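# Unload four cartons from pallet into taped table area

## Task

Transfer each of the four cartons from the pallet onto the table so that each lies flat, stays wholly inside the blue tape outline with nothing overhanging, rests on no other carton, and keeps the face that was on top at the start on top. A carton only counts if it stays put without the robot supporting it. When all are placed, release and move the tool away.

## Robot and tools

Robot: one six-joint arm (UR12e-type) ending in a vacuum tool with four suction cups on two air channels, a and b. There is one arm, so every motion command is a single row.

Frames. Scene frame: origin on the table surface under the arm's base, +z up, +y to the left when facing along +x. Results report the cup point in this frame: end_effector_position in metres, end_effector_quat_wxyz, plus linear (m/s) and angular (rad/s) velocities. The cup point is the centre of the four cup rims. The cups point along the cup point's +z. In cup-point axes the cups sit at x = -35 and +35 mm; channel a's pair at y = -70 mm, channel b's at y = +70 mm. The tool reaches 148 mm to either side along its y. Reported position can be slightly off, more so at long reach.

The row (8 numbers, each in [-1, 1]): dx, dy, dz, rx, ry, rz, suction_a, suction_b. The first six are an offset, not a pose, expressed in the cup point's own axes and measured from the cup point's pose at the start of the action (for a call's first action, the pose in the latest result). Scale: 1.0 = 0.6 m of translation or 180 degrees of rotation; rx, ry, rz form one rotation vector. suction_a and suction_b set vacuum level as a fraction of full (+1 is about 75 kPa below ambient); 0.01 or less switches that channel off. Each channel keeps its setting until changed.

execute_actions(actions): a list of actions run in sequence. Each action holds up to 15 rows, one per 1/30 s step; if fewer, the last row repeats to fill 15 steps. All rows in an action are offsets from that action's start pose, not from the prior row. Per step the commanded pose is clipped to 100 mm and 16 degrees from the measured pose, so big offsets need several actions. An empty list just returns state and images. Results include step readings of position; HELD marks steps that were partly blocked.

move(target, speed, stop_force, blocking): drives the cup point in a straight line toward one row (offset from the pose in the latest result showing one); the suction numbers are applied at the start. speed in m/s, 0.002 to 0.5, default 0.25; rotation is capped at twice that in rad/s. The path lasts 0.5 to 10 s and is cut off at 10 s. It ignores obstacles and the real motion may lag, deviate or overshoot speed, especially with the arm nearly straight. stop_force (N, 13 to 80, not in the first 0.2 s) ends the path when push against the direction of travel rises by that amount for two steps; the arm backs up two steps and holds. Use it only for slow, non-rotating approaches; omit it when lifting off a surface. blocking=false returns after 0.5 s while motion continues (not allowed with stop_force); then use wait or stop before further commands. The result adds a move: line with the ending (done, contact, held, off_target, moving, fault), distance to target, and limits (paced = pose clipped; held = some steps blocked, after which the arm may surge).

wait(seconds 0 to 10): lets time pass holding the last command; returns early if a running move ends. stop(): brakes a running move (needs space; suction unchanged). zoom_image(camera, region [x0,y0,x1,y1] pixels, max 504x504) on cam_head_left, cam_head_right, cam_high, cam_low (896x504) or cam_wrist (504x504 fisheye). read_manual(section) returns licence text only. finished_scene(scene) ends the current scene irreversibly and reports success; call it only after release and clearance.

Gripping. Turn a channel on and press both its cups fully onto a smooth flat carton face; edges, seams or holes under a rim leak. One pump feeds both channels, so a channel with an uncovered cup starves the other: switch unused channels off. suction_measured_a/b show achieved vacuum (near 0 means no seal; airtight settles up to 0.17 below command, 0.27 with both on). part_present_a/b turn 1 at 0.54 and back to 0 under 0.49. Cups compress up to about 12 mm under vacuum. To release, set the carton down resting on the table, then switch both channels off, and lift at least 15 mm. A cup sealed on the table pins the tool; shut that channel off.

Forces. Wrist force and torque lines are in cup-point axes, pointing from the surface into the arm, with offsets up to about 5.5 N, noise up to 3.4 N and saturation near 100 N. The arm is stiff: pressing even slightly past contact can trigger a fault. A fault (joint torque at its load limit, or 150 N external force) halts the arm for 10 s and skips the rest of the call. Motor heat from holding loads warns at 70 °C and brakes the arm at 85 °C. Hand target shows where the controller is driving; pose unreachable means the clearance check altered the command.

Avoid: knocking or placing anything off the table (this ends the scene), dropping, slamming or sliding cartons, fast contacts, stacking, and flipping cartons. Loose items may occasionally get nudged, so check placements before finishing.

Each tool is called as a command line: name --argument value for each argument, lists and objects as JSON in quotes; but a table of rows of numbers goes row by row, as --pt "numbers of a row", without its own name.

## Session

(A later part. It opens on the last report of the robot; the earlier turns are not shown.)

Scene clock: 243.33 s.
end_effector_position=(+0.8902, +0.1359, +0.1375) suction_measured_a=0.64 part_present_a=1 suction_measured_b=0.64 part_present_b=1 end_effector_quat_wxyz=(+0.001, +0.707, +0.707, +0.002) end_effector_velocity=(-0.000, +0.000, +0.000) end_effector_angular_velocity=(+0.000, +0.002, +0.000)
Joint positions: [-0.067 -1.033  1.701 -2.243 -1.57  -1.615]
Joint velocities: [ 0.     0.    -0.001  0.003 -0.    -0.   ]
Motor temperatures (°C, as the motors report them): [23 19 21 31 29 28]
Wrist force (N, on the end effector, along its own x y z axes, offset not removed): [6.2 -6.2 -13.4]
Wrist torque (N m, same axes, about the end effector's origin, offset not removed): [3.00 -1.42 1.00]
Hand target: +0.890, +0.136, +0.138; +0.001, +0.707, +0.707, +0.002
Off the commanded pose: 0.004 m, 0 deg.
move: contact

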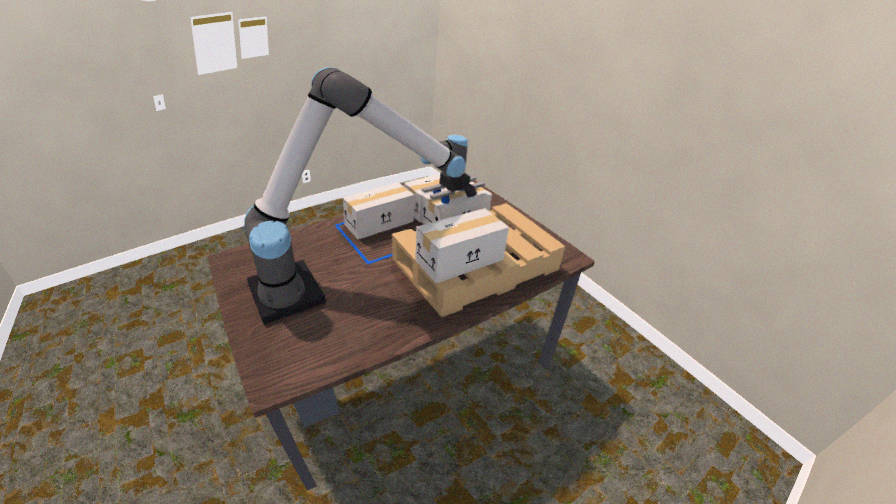

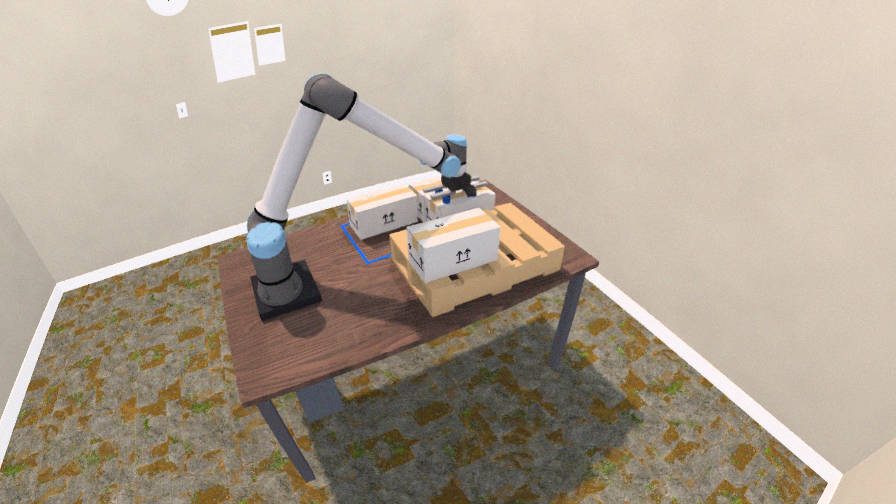

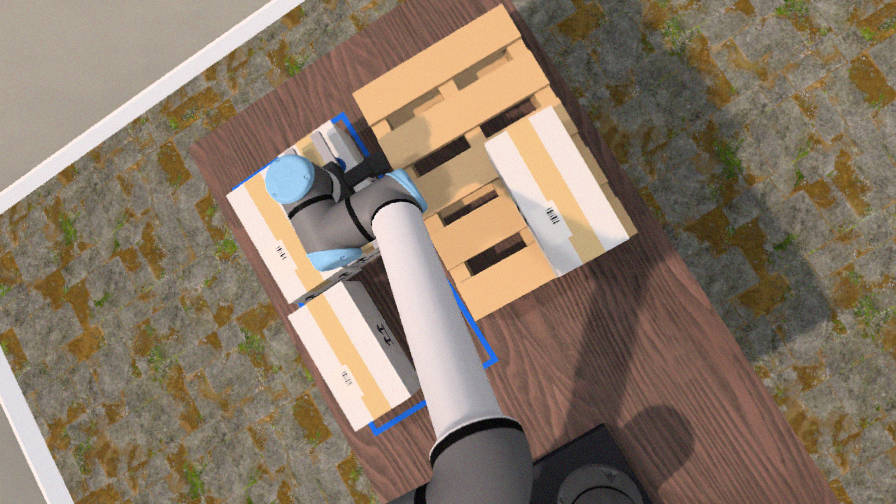

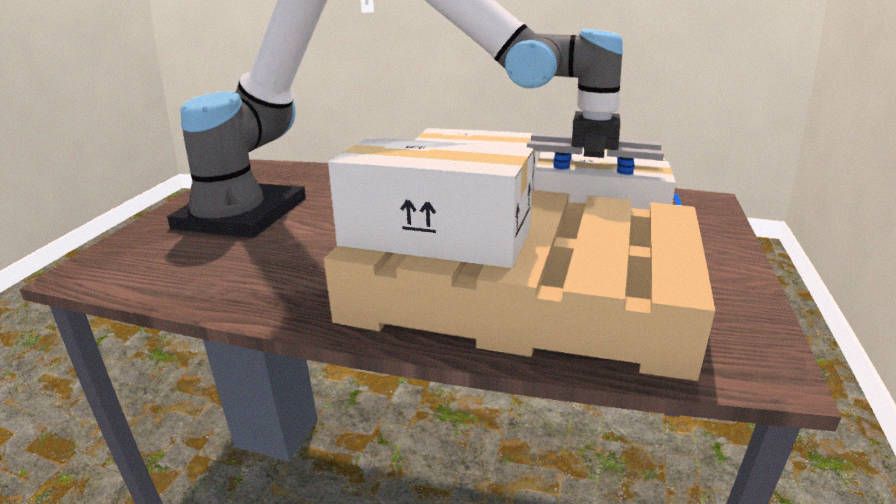

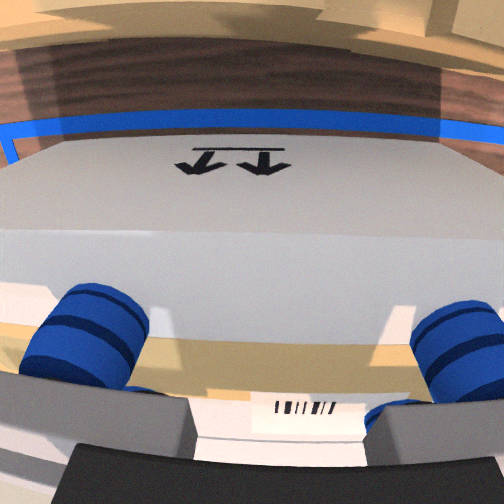

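execute_actions --actions '[[[0,0,0,0,0,0,0,0],[0,0,0,0,0,0,0,0],[0,0,0,0,0,0,0,0],[0,0,0,0,0,0,0,0],[0,0,-0.003,0,0,0,0,0],[0,0,-0.006,0,0,0,0,0],[0,0,-0.01,0,0,0,0,0],[0,0,-0.014,0,0,0,0,0],[0,0,-0.018,0,0,0,0,0]]]'

move --target '[-0.15,-0.1,-0.28,0,0,0,0,0]' --speed 0.35

move --target '[-0.513,-0.355,0.04,0,0,0.022,0,0]' --speed 0.4

Scene clock: 250.77 s.
end_effector_position=(+0.8900, +0.1359, +0.1464) suction_measured_a=0.01 part_present_a=0 suction_measured_b=0.01 part_present_b=0 end_effector_quat_wxyz=(+0.001, +0.707, +0.707, +0.002) end_effector_velocity=(-0.001, -0.000, +0.013) end_effector_angular_velocity=(-0.000, +0.001, -0.001)
Joint positions: [-0.067 -1.042  1.697 -2.229 -1.57  -1.615]
Joint velocities: [-0.    -0.014 -0.006  0.021 -0.     0.   ]
Motor temperatures (°C, as the motors report them): [23 19 21 31 29 28]
Wrist force (N, on the end effector, along its own x y z axes, offset not removed): [0.5 -1.0 -15.6]
Wrist torque (N m, same axes, about the end effector's origin, offset not removed): [-0.11 -0.07 0.06]
Hand target: +0.890, +0.136, +0.148; +0.001, +0.707, +0.707, +0.002
Off the commanded pose: 0.002 m, 0 deg.
Step readings (end_effector_position):
0: (+0.8902, +0.1359, +0.1378)
1: (+0.8902, +0.1359, +0.1378)
2: (+0.8904, +0.1359, +0.1380)
4: (+0.8905, +0.1359, +0.1382)
8: (+0.8903, +0.1359, +0.1395)
15: end_effector_position above

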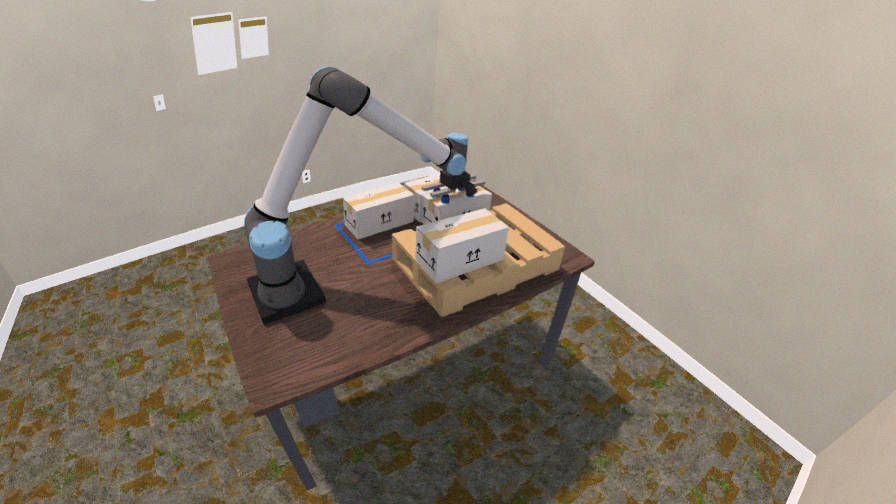

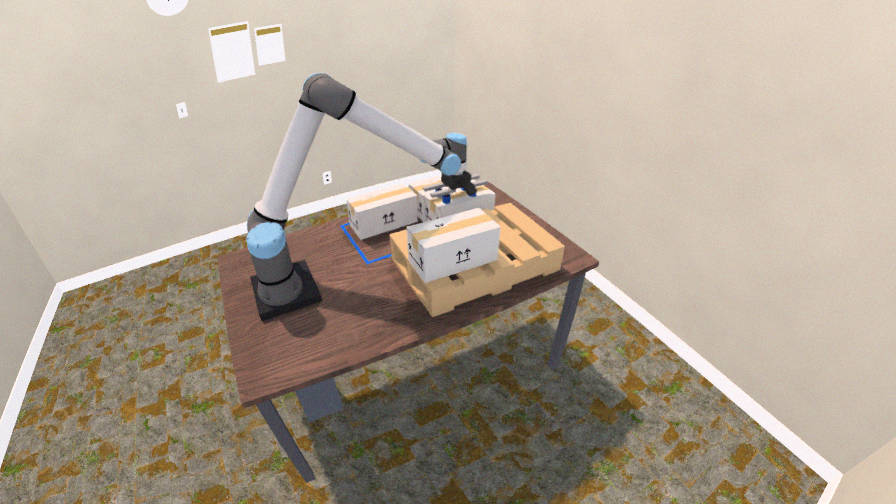

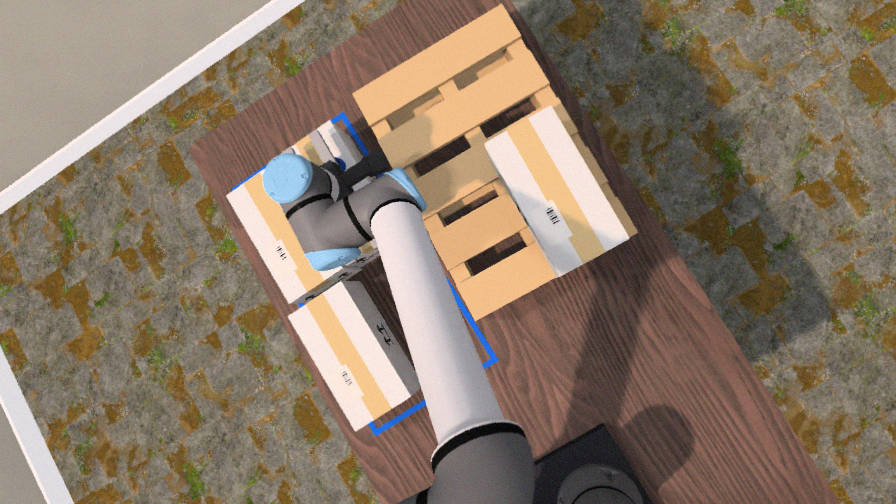

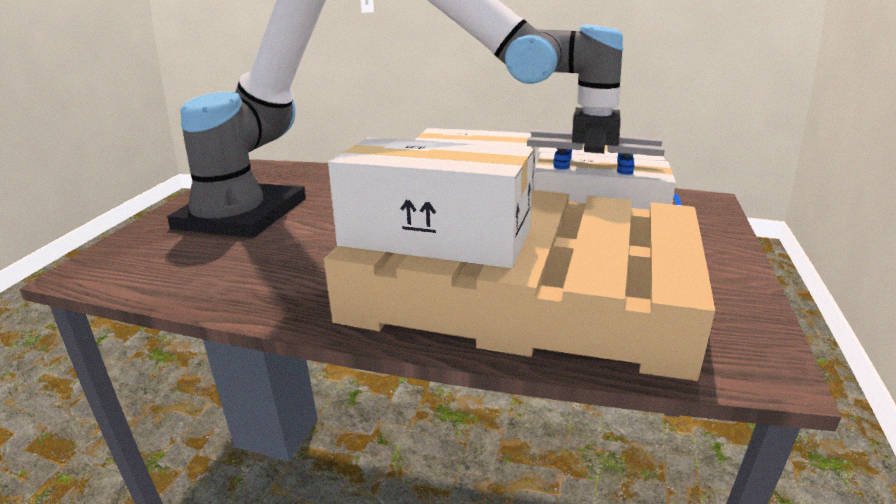

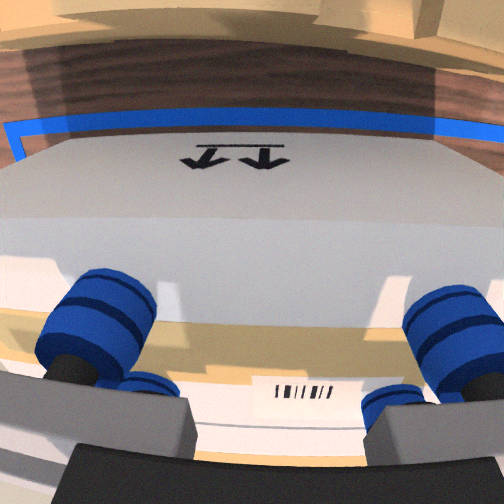

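Scene clock: 252.10 s.
end_effector_position=(+0.8296, +0.0458, +0.3136) suction_measured_a=0.01 part_present_a=0 suction_measured_b=0.01 part_present_b=0 end_effector_quat_wxyz=(+0.001, +0.707, +0.707, +0.002) end_effector_velocity=(-0.001, -0.002, +0.003) end_effector_angular_velocity=(-0.000, -0.001, -0.000)
Joint positions: [-0.18  -1.285  1.718 -2.007 -1.569 -1.727]
Joint velocities: [-0.002 -0.003 -0.001  0.003 -0.    -0.002]
Motor temperatures (°C, as the motors report them): [23 19 21 31 29 28]
Wrist force (N, on the end effector, along its own x y z axes, offset not removed): [-1.2 0.2 0.8]
Wrist torque (N m, same axes, about the end effector's origin, offset not removed): [-0.09 -0.11 0.09]
Hand target: +0.829, +0.046, +0.314; +0.001, +0.707, +0.707, +0.002
Off the commanded pose: 0.001 m, 0 deg.
move: done

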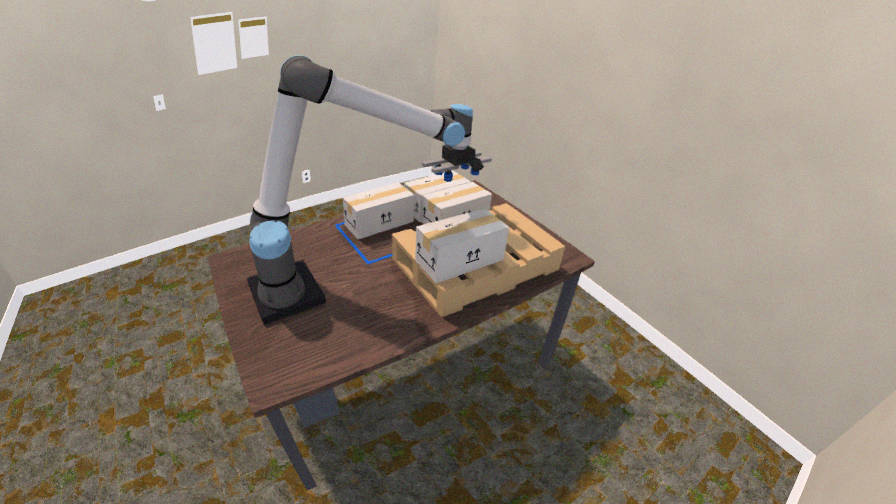

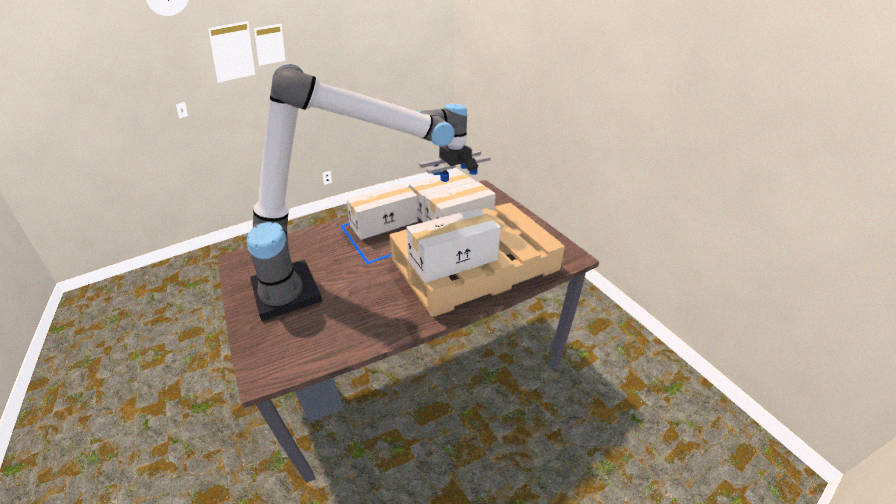

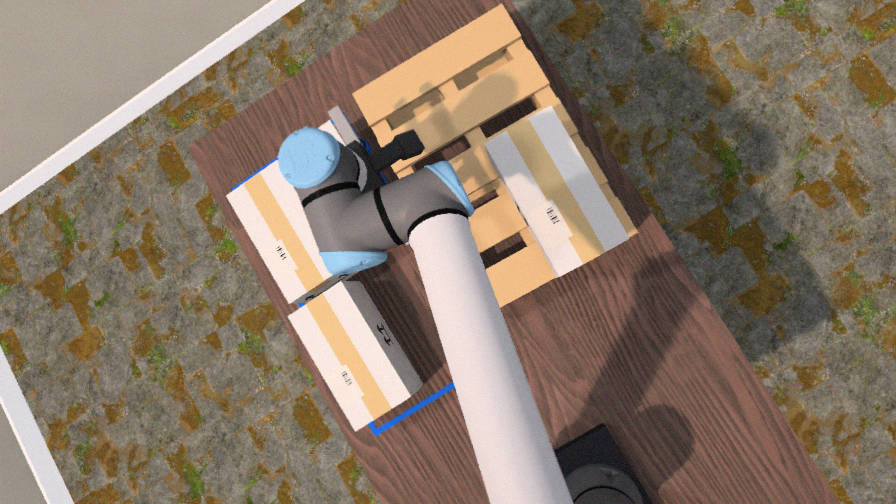

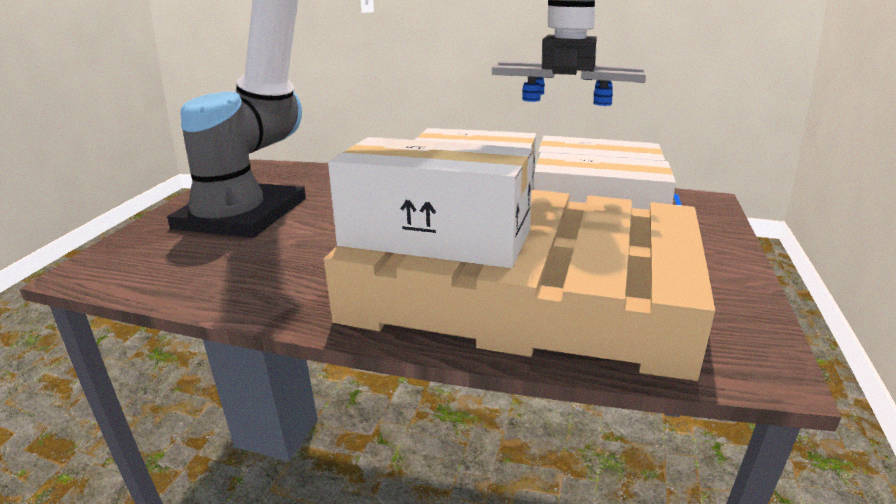

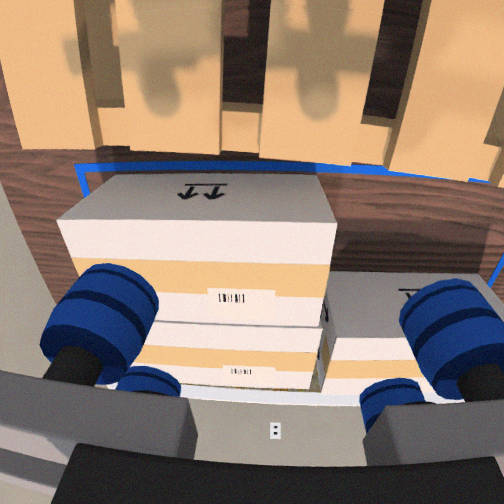

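Scene clock: 253.83 s.
end_effector_position=(+0.6171, -0.2616, +0.2883) suction_measured_a=0.01 part_present_a=0 suction_measured_b=0.01 part_present_b=0 end_effector_quat_wxyz=(+0.001, +0.731, +0.682, +0.002) end_effector_velocity=(-0.001, -0.002, -0.000) end_effector_angular_velocity=(-0.000, +0.000, +0.000)
Joint positions: [-0.688 -1.517  2.046 -2.103 -1.568 -2.167]
Joint velocities: [-0.004 -0.001  0.001 -0.    -0.    -0.004]
Motor temperatures (°C, as the motors report them): [23 19 21 31 29 28]
Wrist force (N, on the end effector, along its own x y z axes, offset not removed): [-1.2 -1.5 -3.3]
Wrist torque (N m, same axes, about the end effector's origin, offset not removed): [-0.33 0.19 0.02]
Hand target: +0.617, -0.262, +0.288; +0.001, +0.731, +0.682, +0.002
Off the commanded pose: 0.001 m, 0 deg.
move: done

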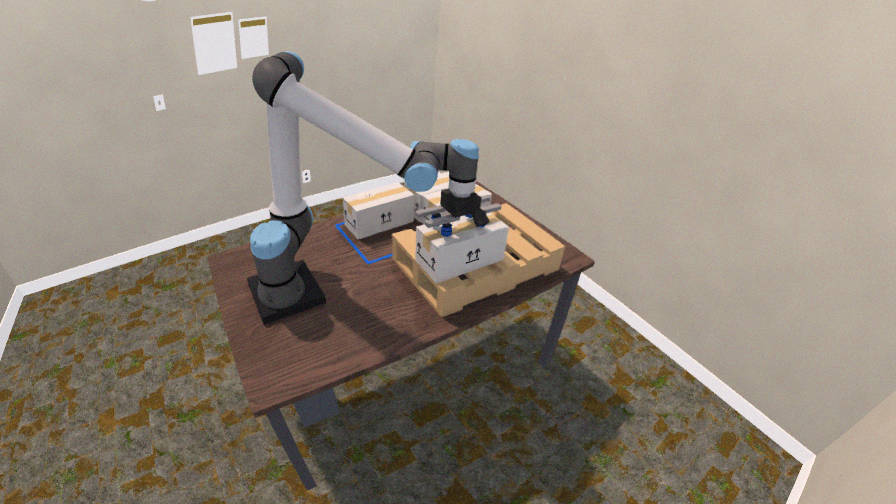

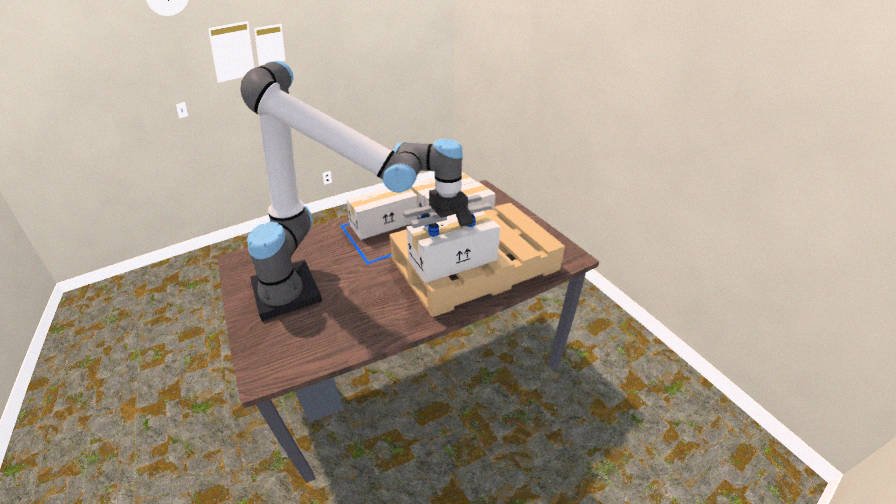

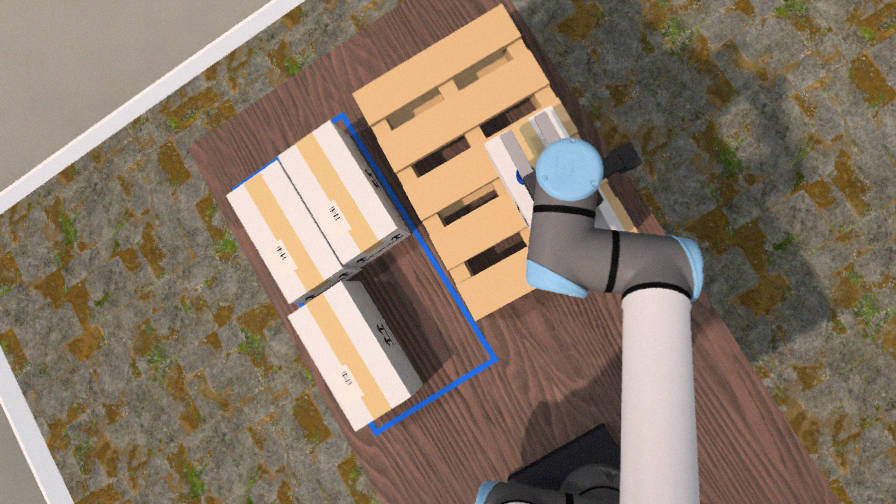

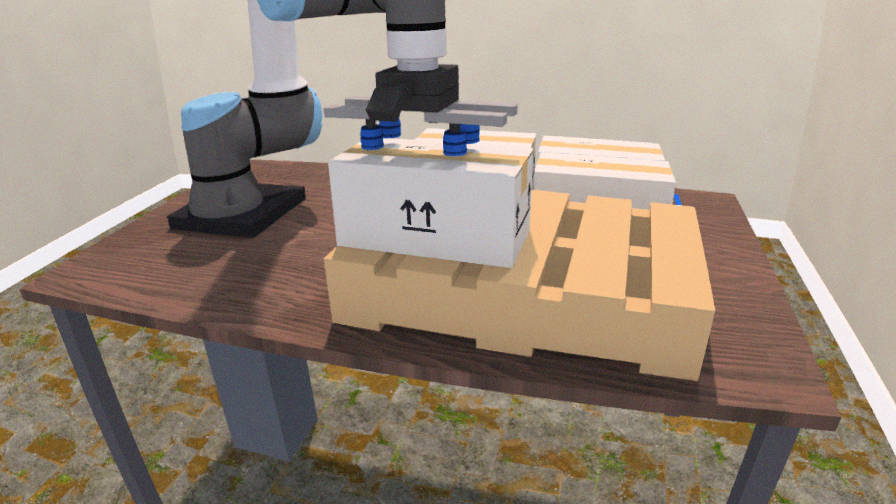

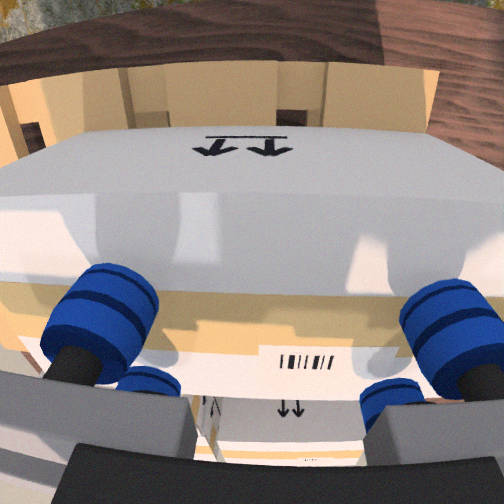

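move --target '[-0.002,0,0.032,0,0,0,0,0]' --speed 0.04

execute_actions --actions '[[[0,0,0.002,0,0,0,1,1]],[[0,0,0,0,0,0,1,1]]]'

Scene clock: 260.10 s.
end_effector_position=(+0.6171, -0.2627, +0.2695) suction_measured_a=0.01 part_present_a=0 suction_measured_b=0.01 part_present_b=0 end_effector_quat_wxyz=(+0.001, +0.731, +0.682, +0.002) end_effector_velocity=(+0.000, -0.000, -0.004) end_effector_angular_velocity=(+0.001, +0.001, +0.000)
Joint positions: [-0.689 -1.498  2.064 -2.14  -1.568 -2.168]
Joint velocities: [ 0.     0.005  0.002 -0.005  0.    -0.   ]
Motor temperatures (°C, as the motors report them): [23 19 21 31 29 28]
Wrist force (N, on the end effector, along its own x y z axes, offset not removed): [3.8 -2.6 -16.3]
Wrist torque (N m, same axes, about the end effector's origin, offset not removed): [-0.12 -0.38 0.22]
Hand target: +0.617, -0.263, +0.269; +0.001, +0.731, +0.682, +0.002
Off the commanded pose: 0.000 m, 0 deg.
move: done

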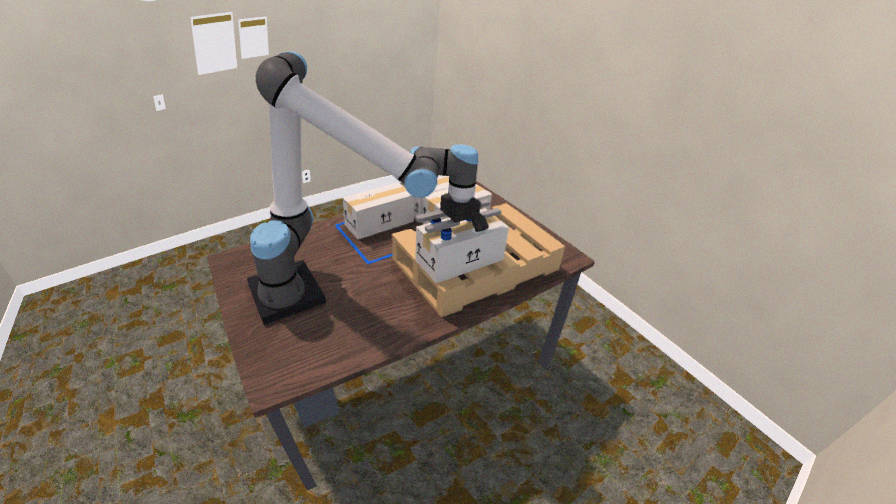

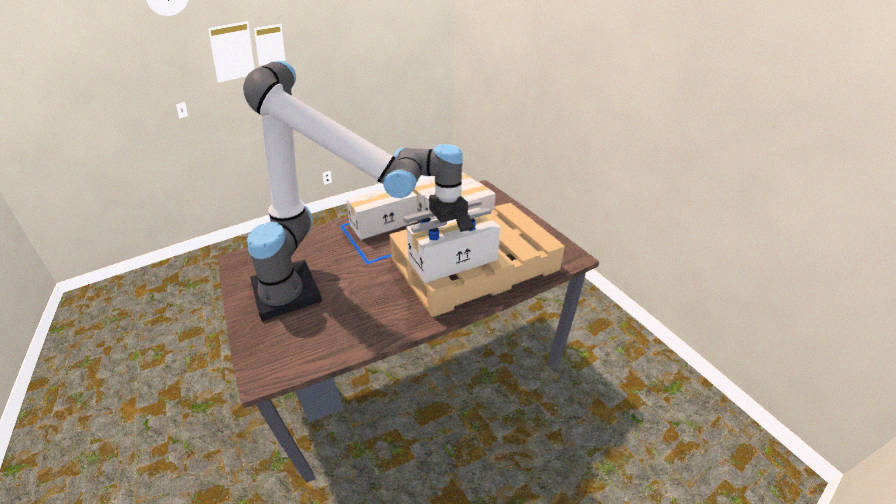

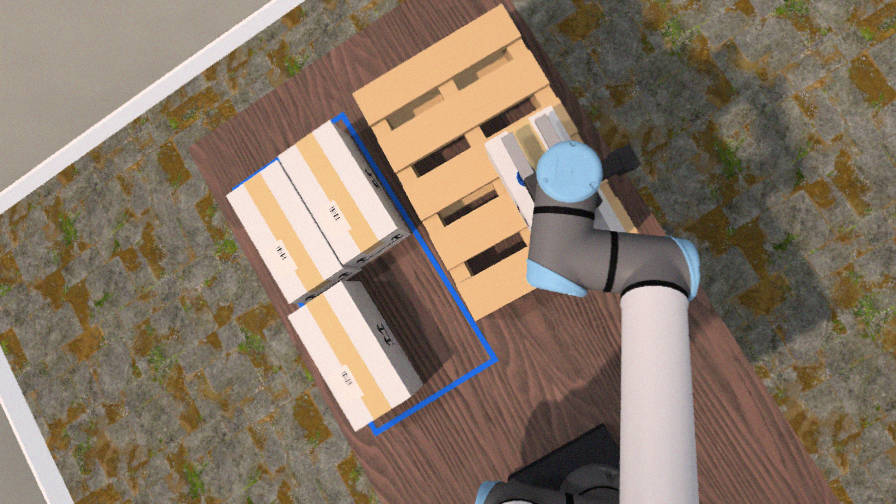

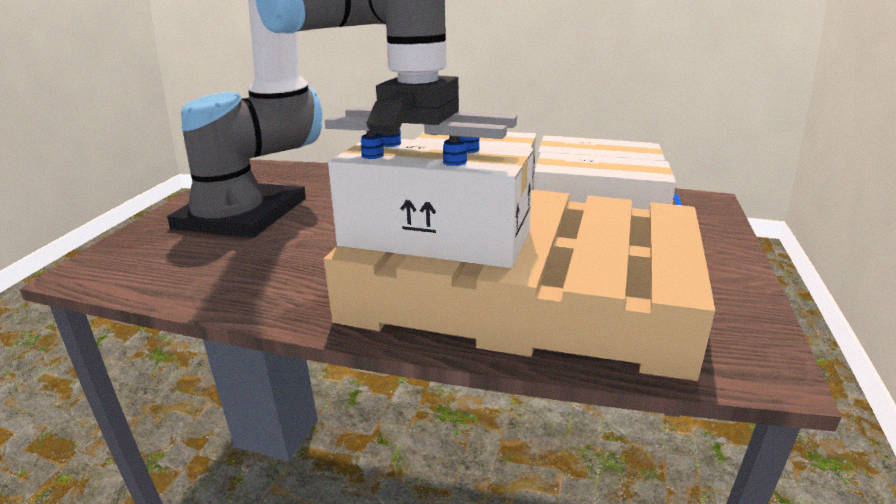

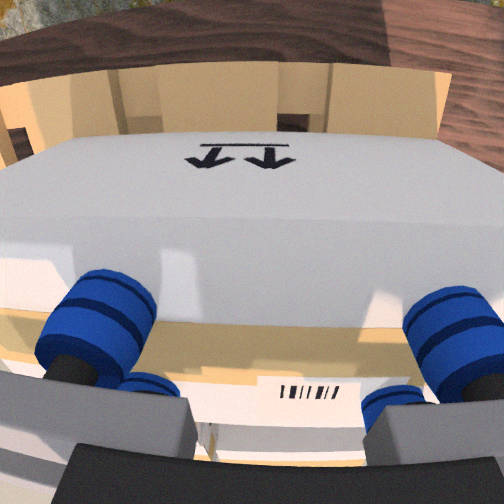

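Scene clock: 261.10 s.
end_effector_position=(+0.6171, -0.2627, +0.2683) suction_measured_a=0.62 part_present_a=1 suction_measured_b=0.62 part_present_b=1 end_effector_quat_wxyz=(+0.001, +0.731, +0.682, +0.002) end_effector_velocity=(-0.001, -0.001, -0.000) end_effector_angular_velocity=(+0.000, +0.001, -0.001)
Joint positions: [-0.689 -1.497  2.065 -2.142 -1.568 -2.168]
Joint velocities: [-0.001 -0.     0.001  0.    -0.    -0.   ]
Motor temperatures (°C, as the motors report them): [23 19 21 31 29 28]
Wrist force (N, on the end effector, along its own x y z axes, offset not removed): [-1.2 -1.2 16.8]
Wrist torque (N m, same axes, about the end effector's origin, offset not removed): [-0.25 0.14 0.09]
Hand target: +0.617, -0.263, +0.268; +0.001, +0.731, +0.682, +0.002
Off the commanded pose: 0.000 m, 0 deg.
Step readings (end_effector_position; steps 1 to 15: 1st action; 16 to 30: 2nd action):
0: (+0.6171, -0.2627, +0.2695)
1: (+0.6171, -0.2627, +0.2694)
2: (+0.6170, -0.2627, +0.2691)
4: (+0.6170, -0.2626, +0.2686)
8: (+0.6170, -0.2626, +0.2683)
15: (+0.6171, -0.2627, +0.2683)
16: (+0.6171, -0.2627, +0.2683)
17: (+0.6171, -0.2627, +0.2683)
19: (+0.6171, -0.2627, +0.2683)
23: (+0.6171, -0.2627, +0.2683)
30: end_effector_position above

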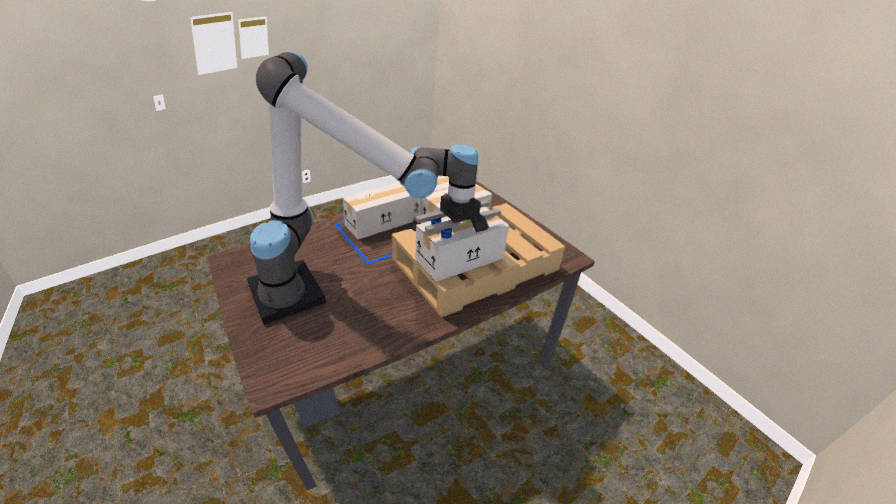

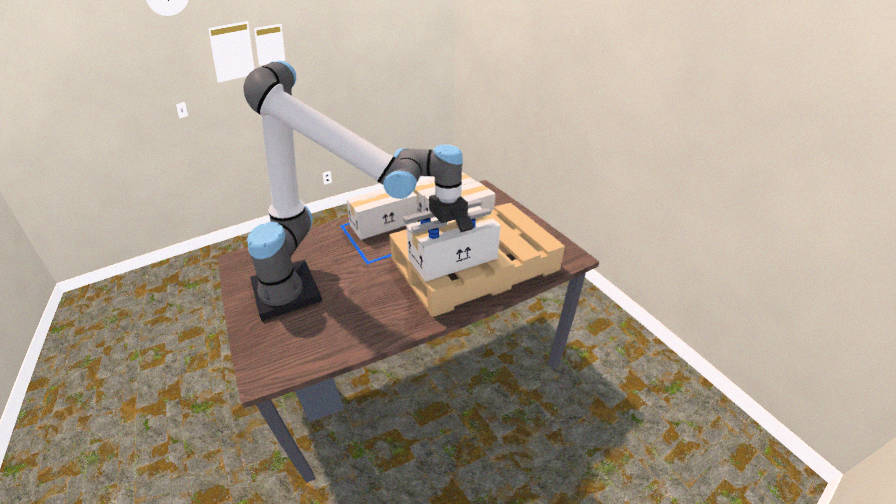

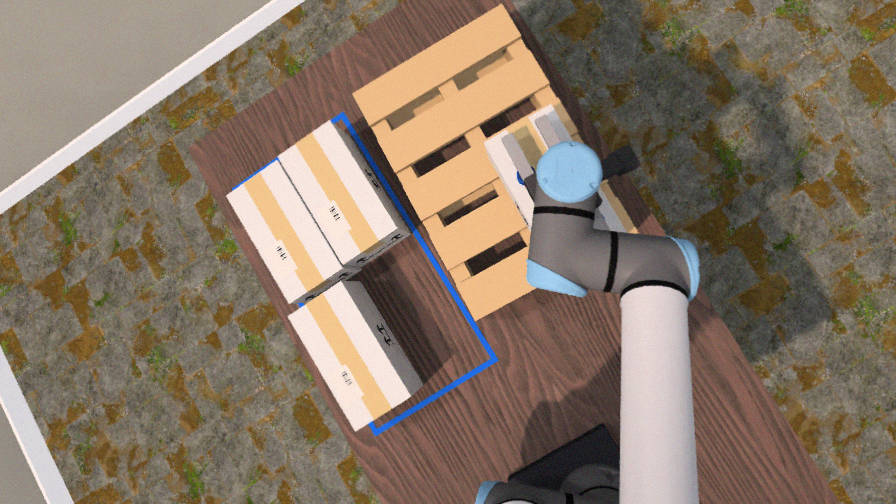

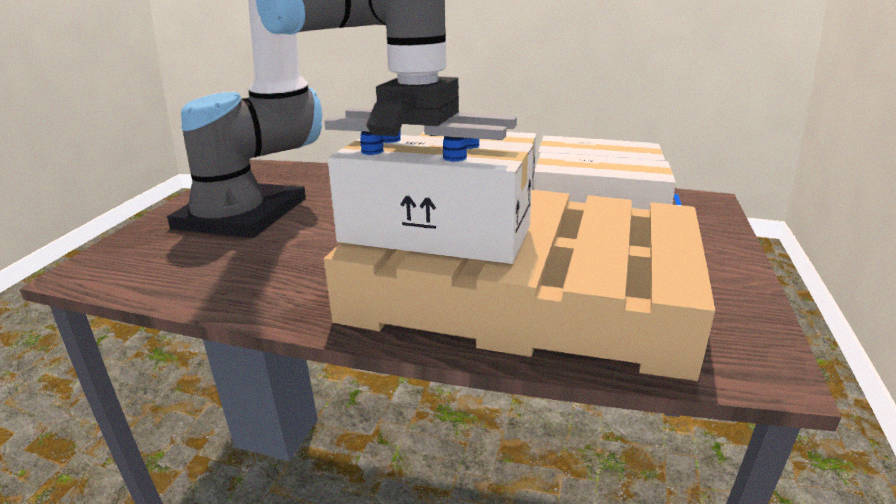

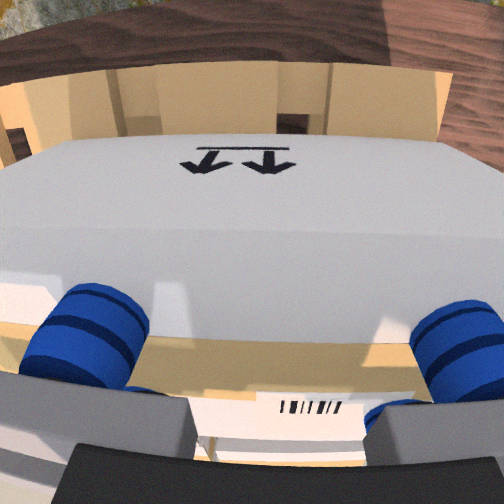

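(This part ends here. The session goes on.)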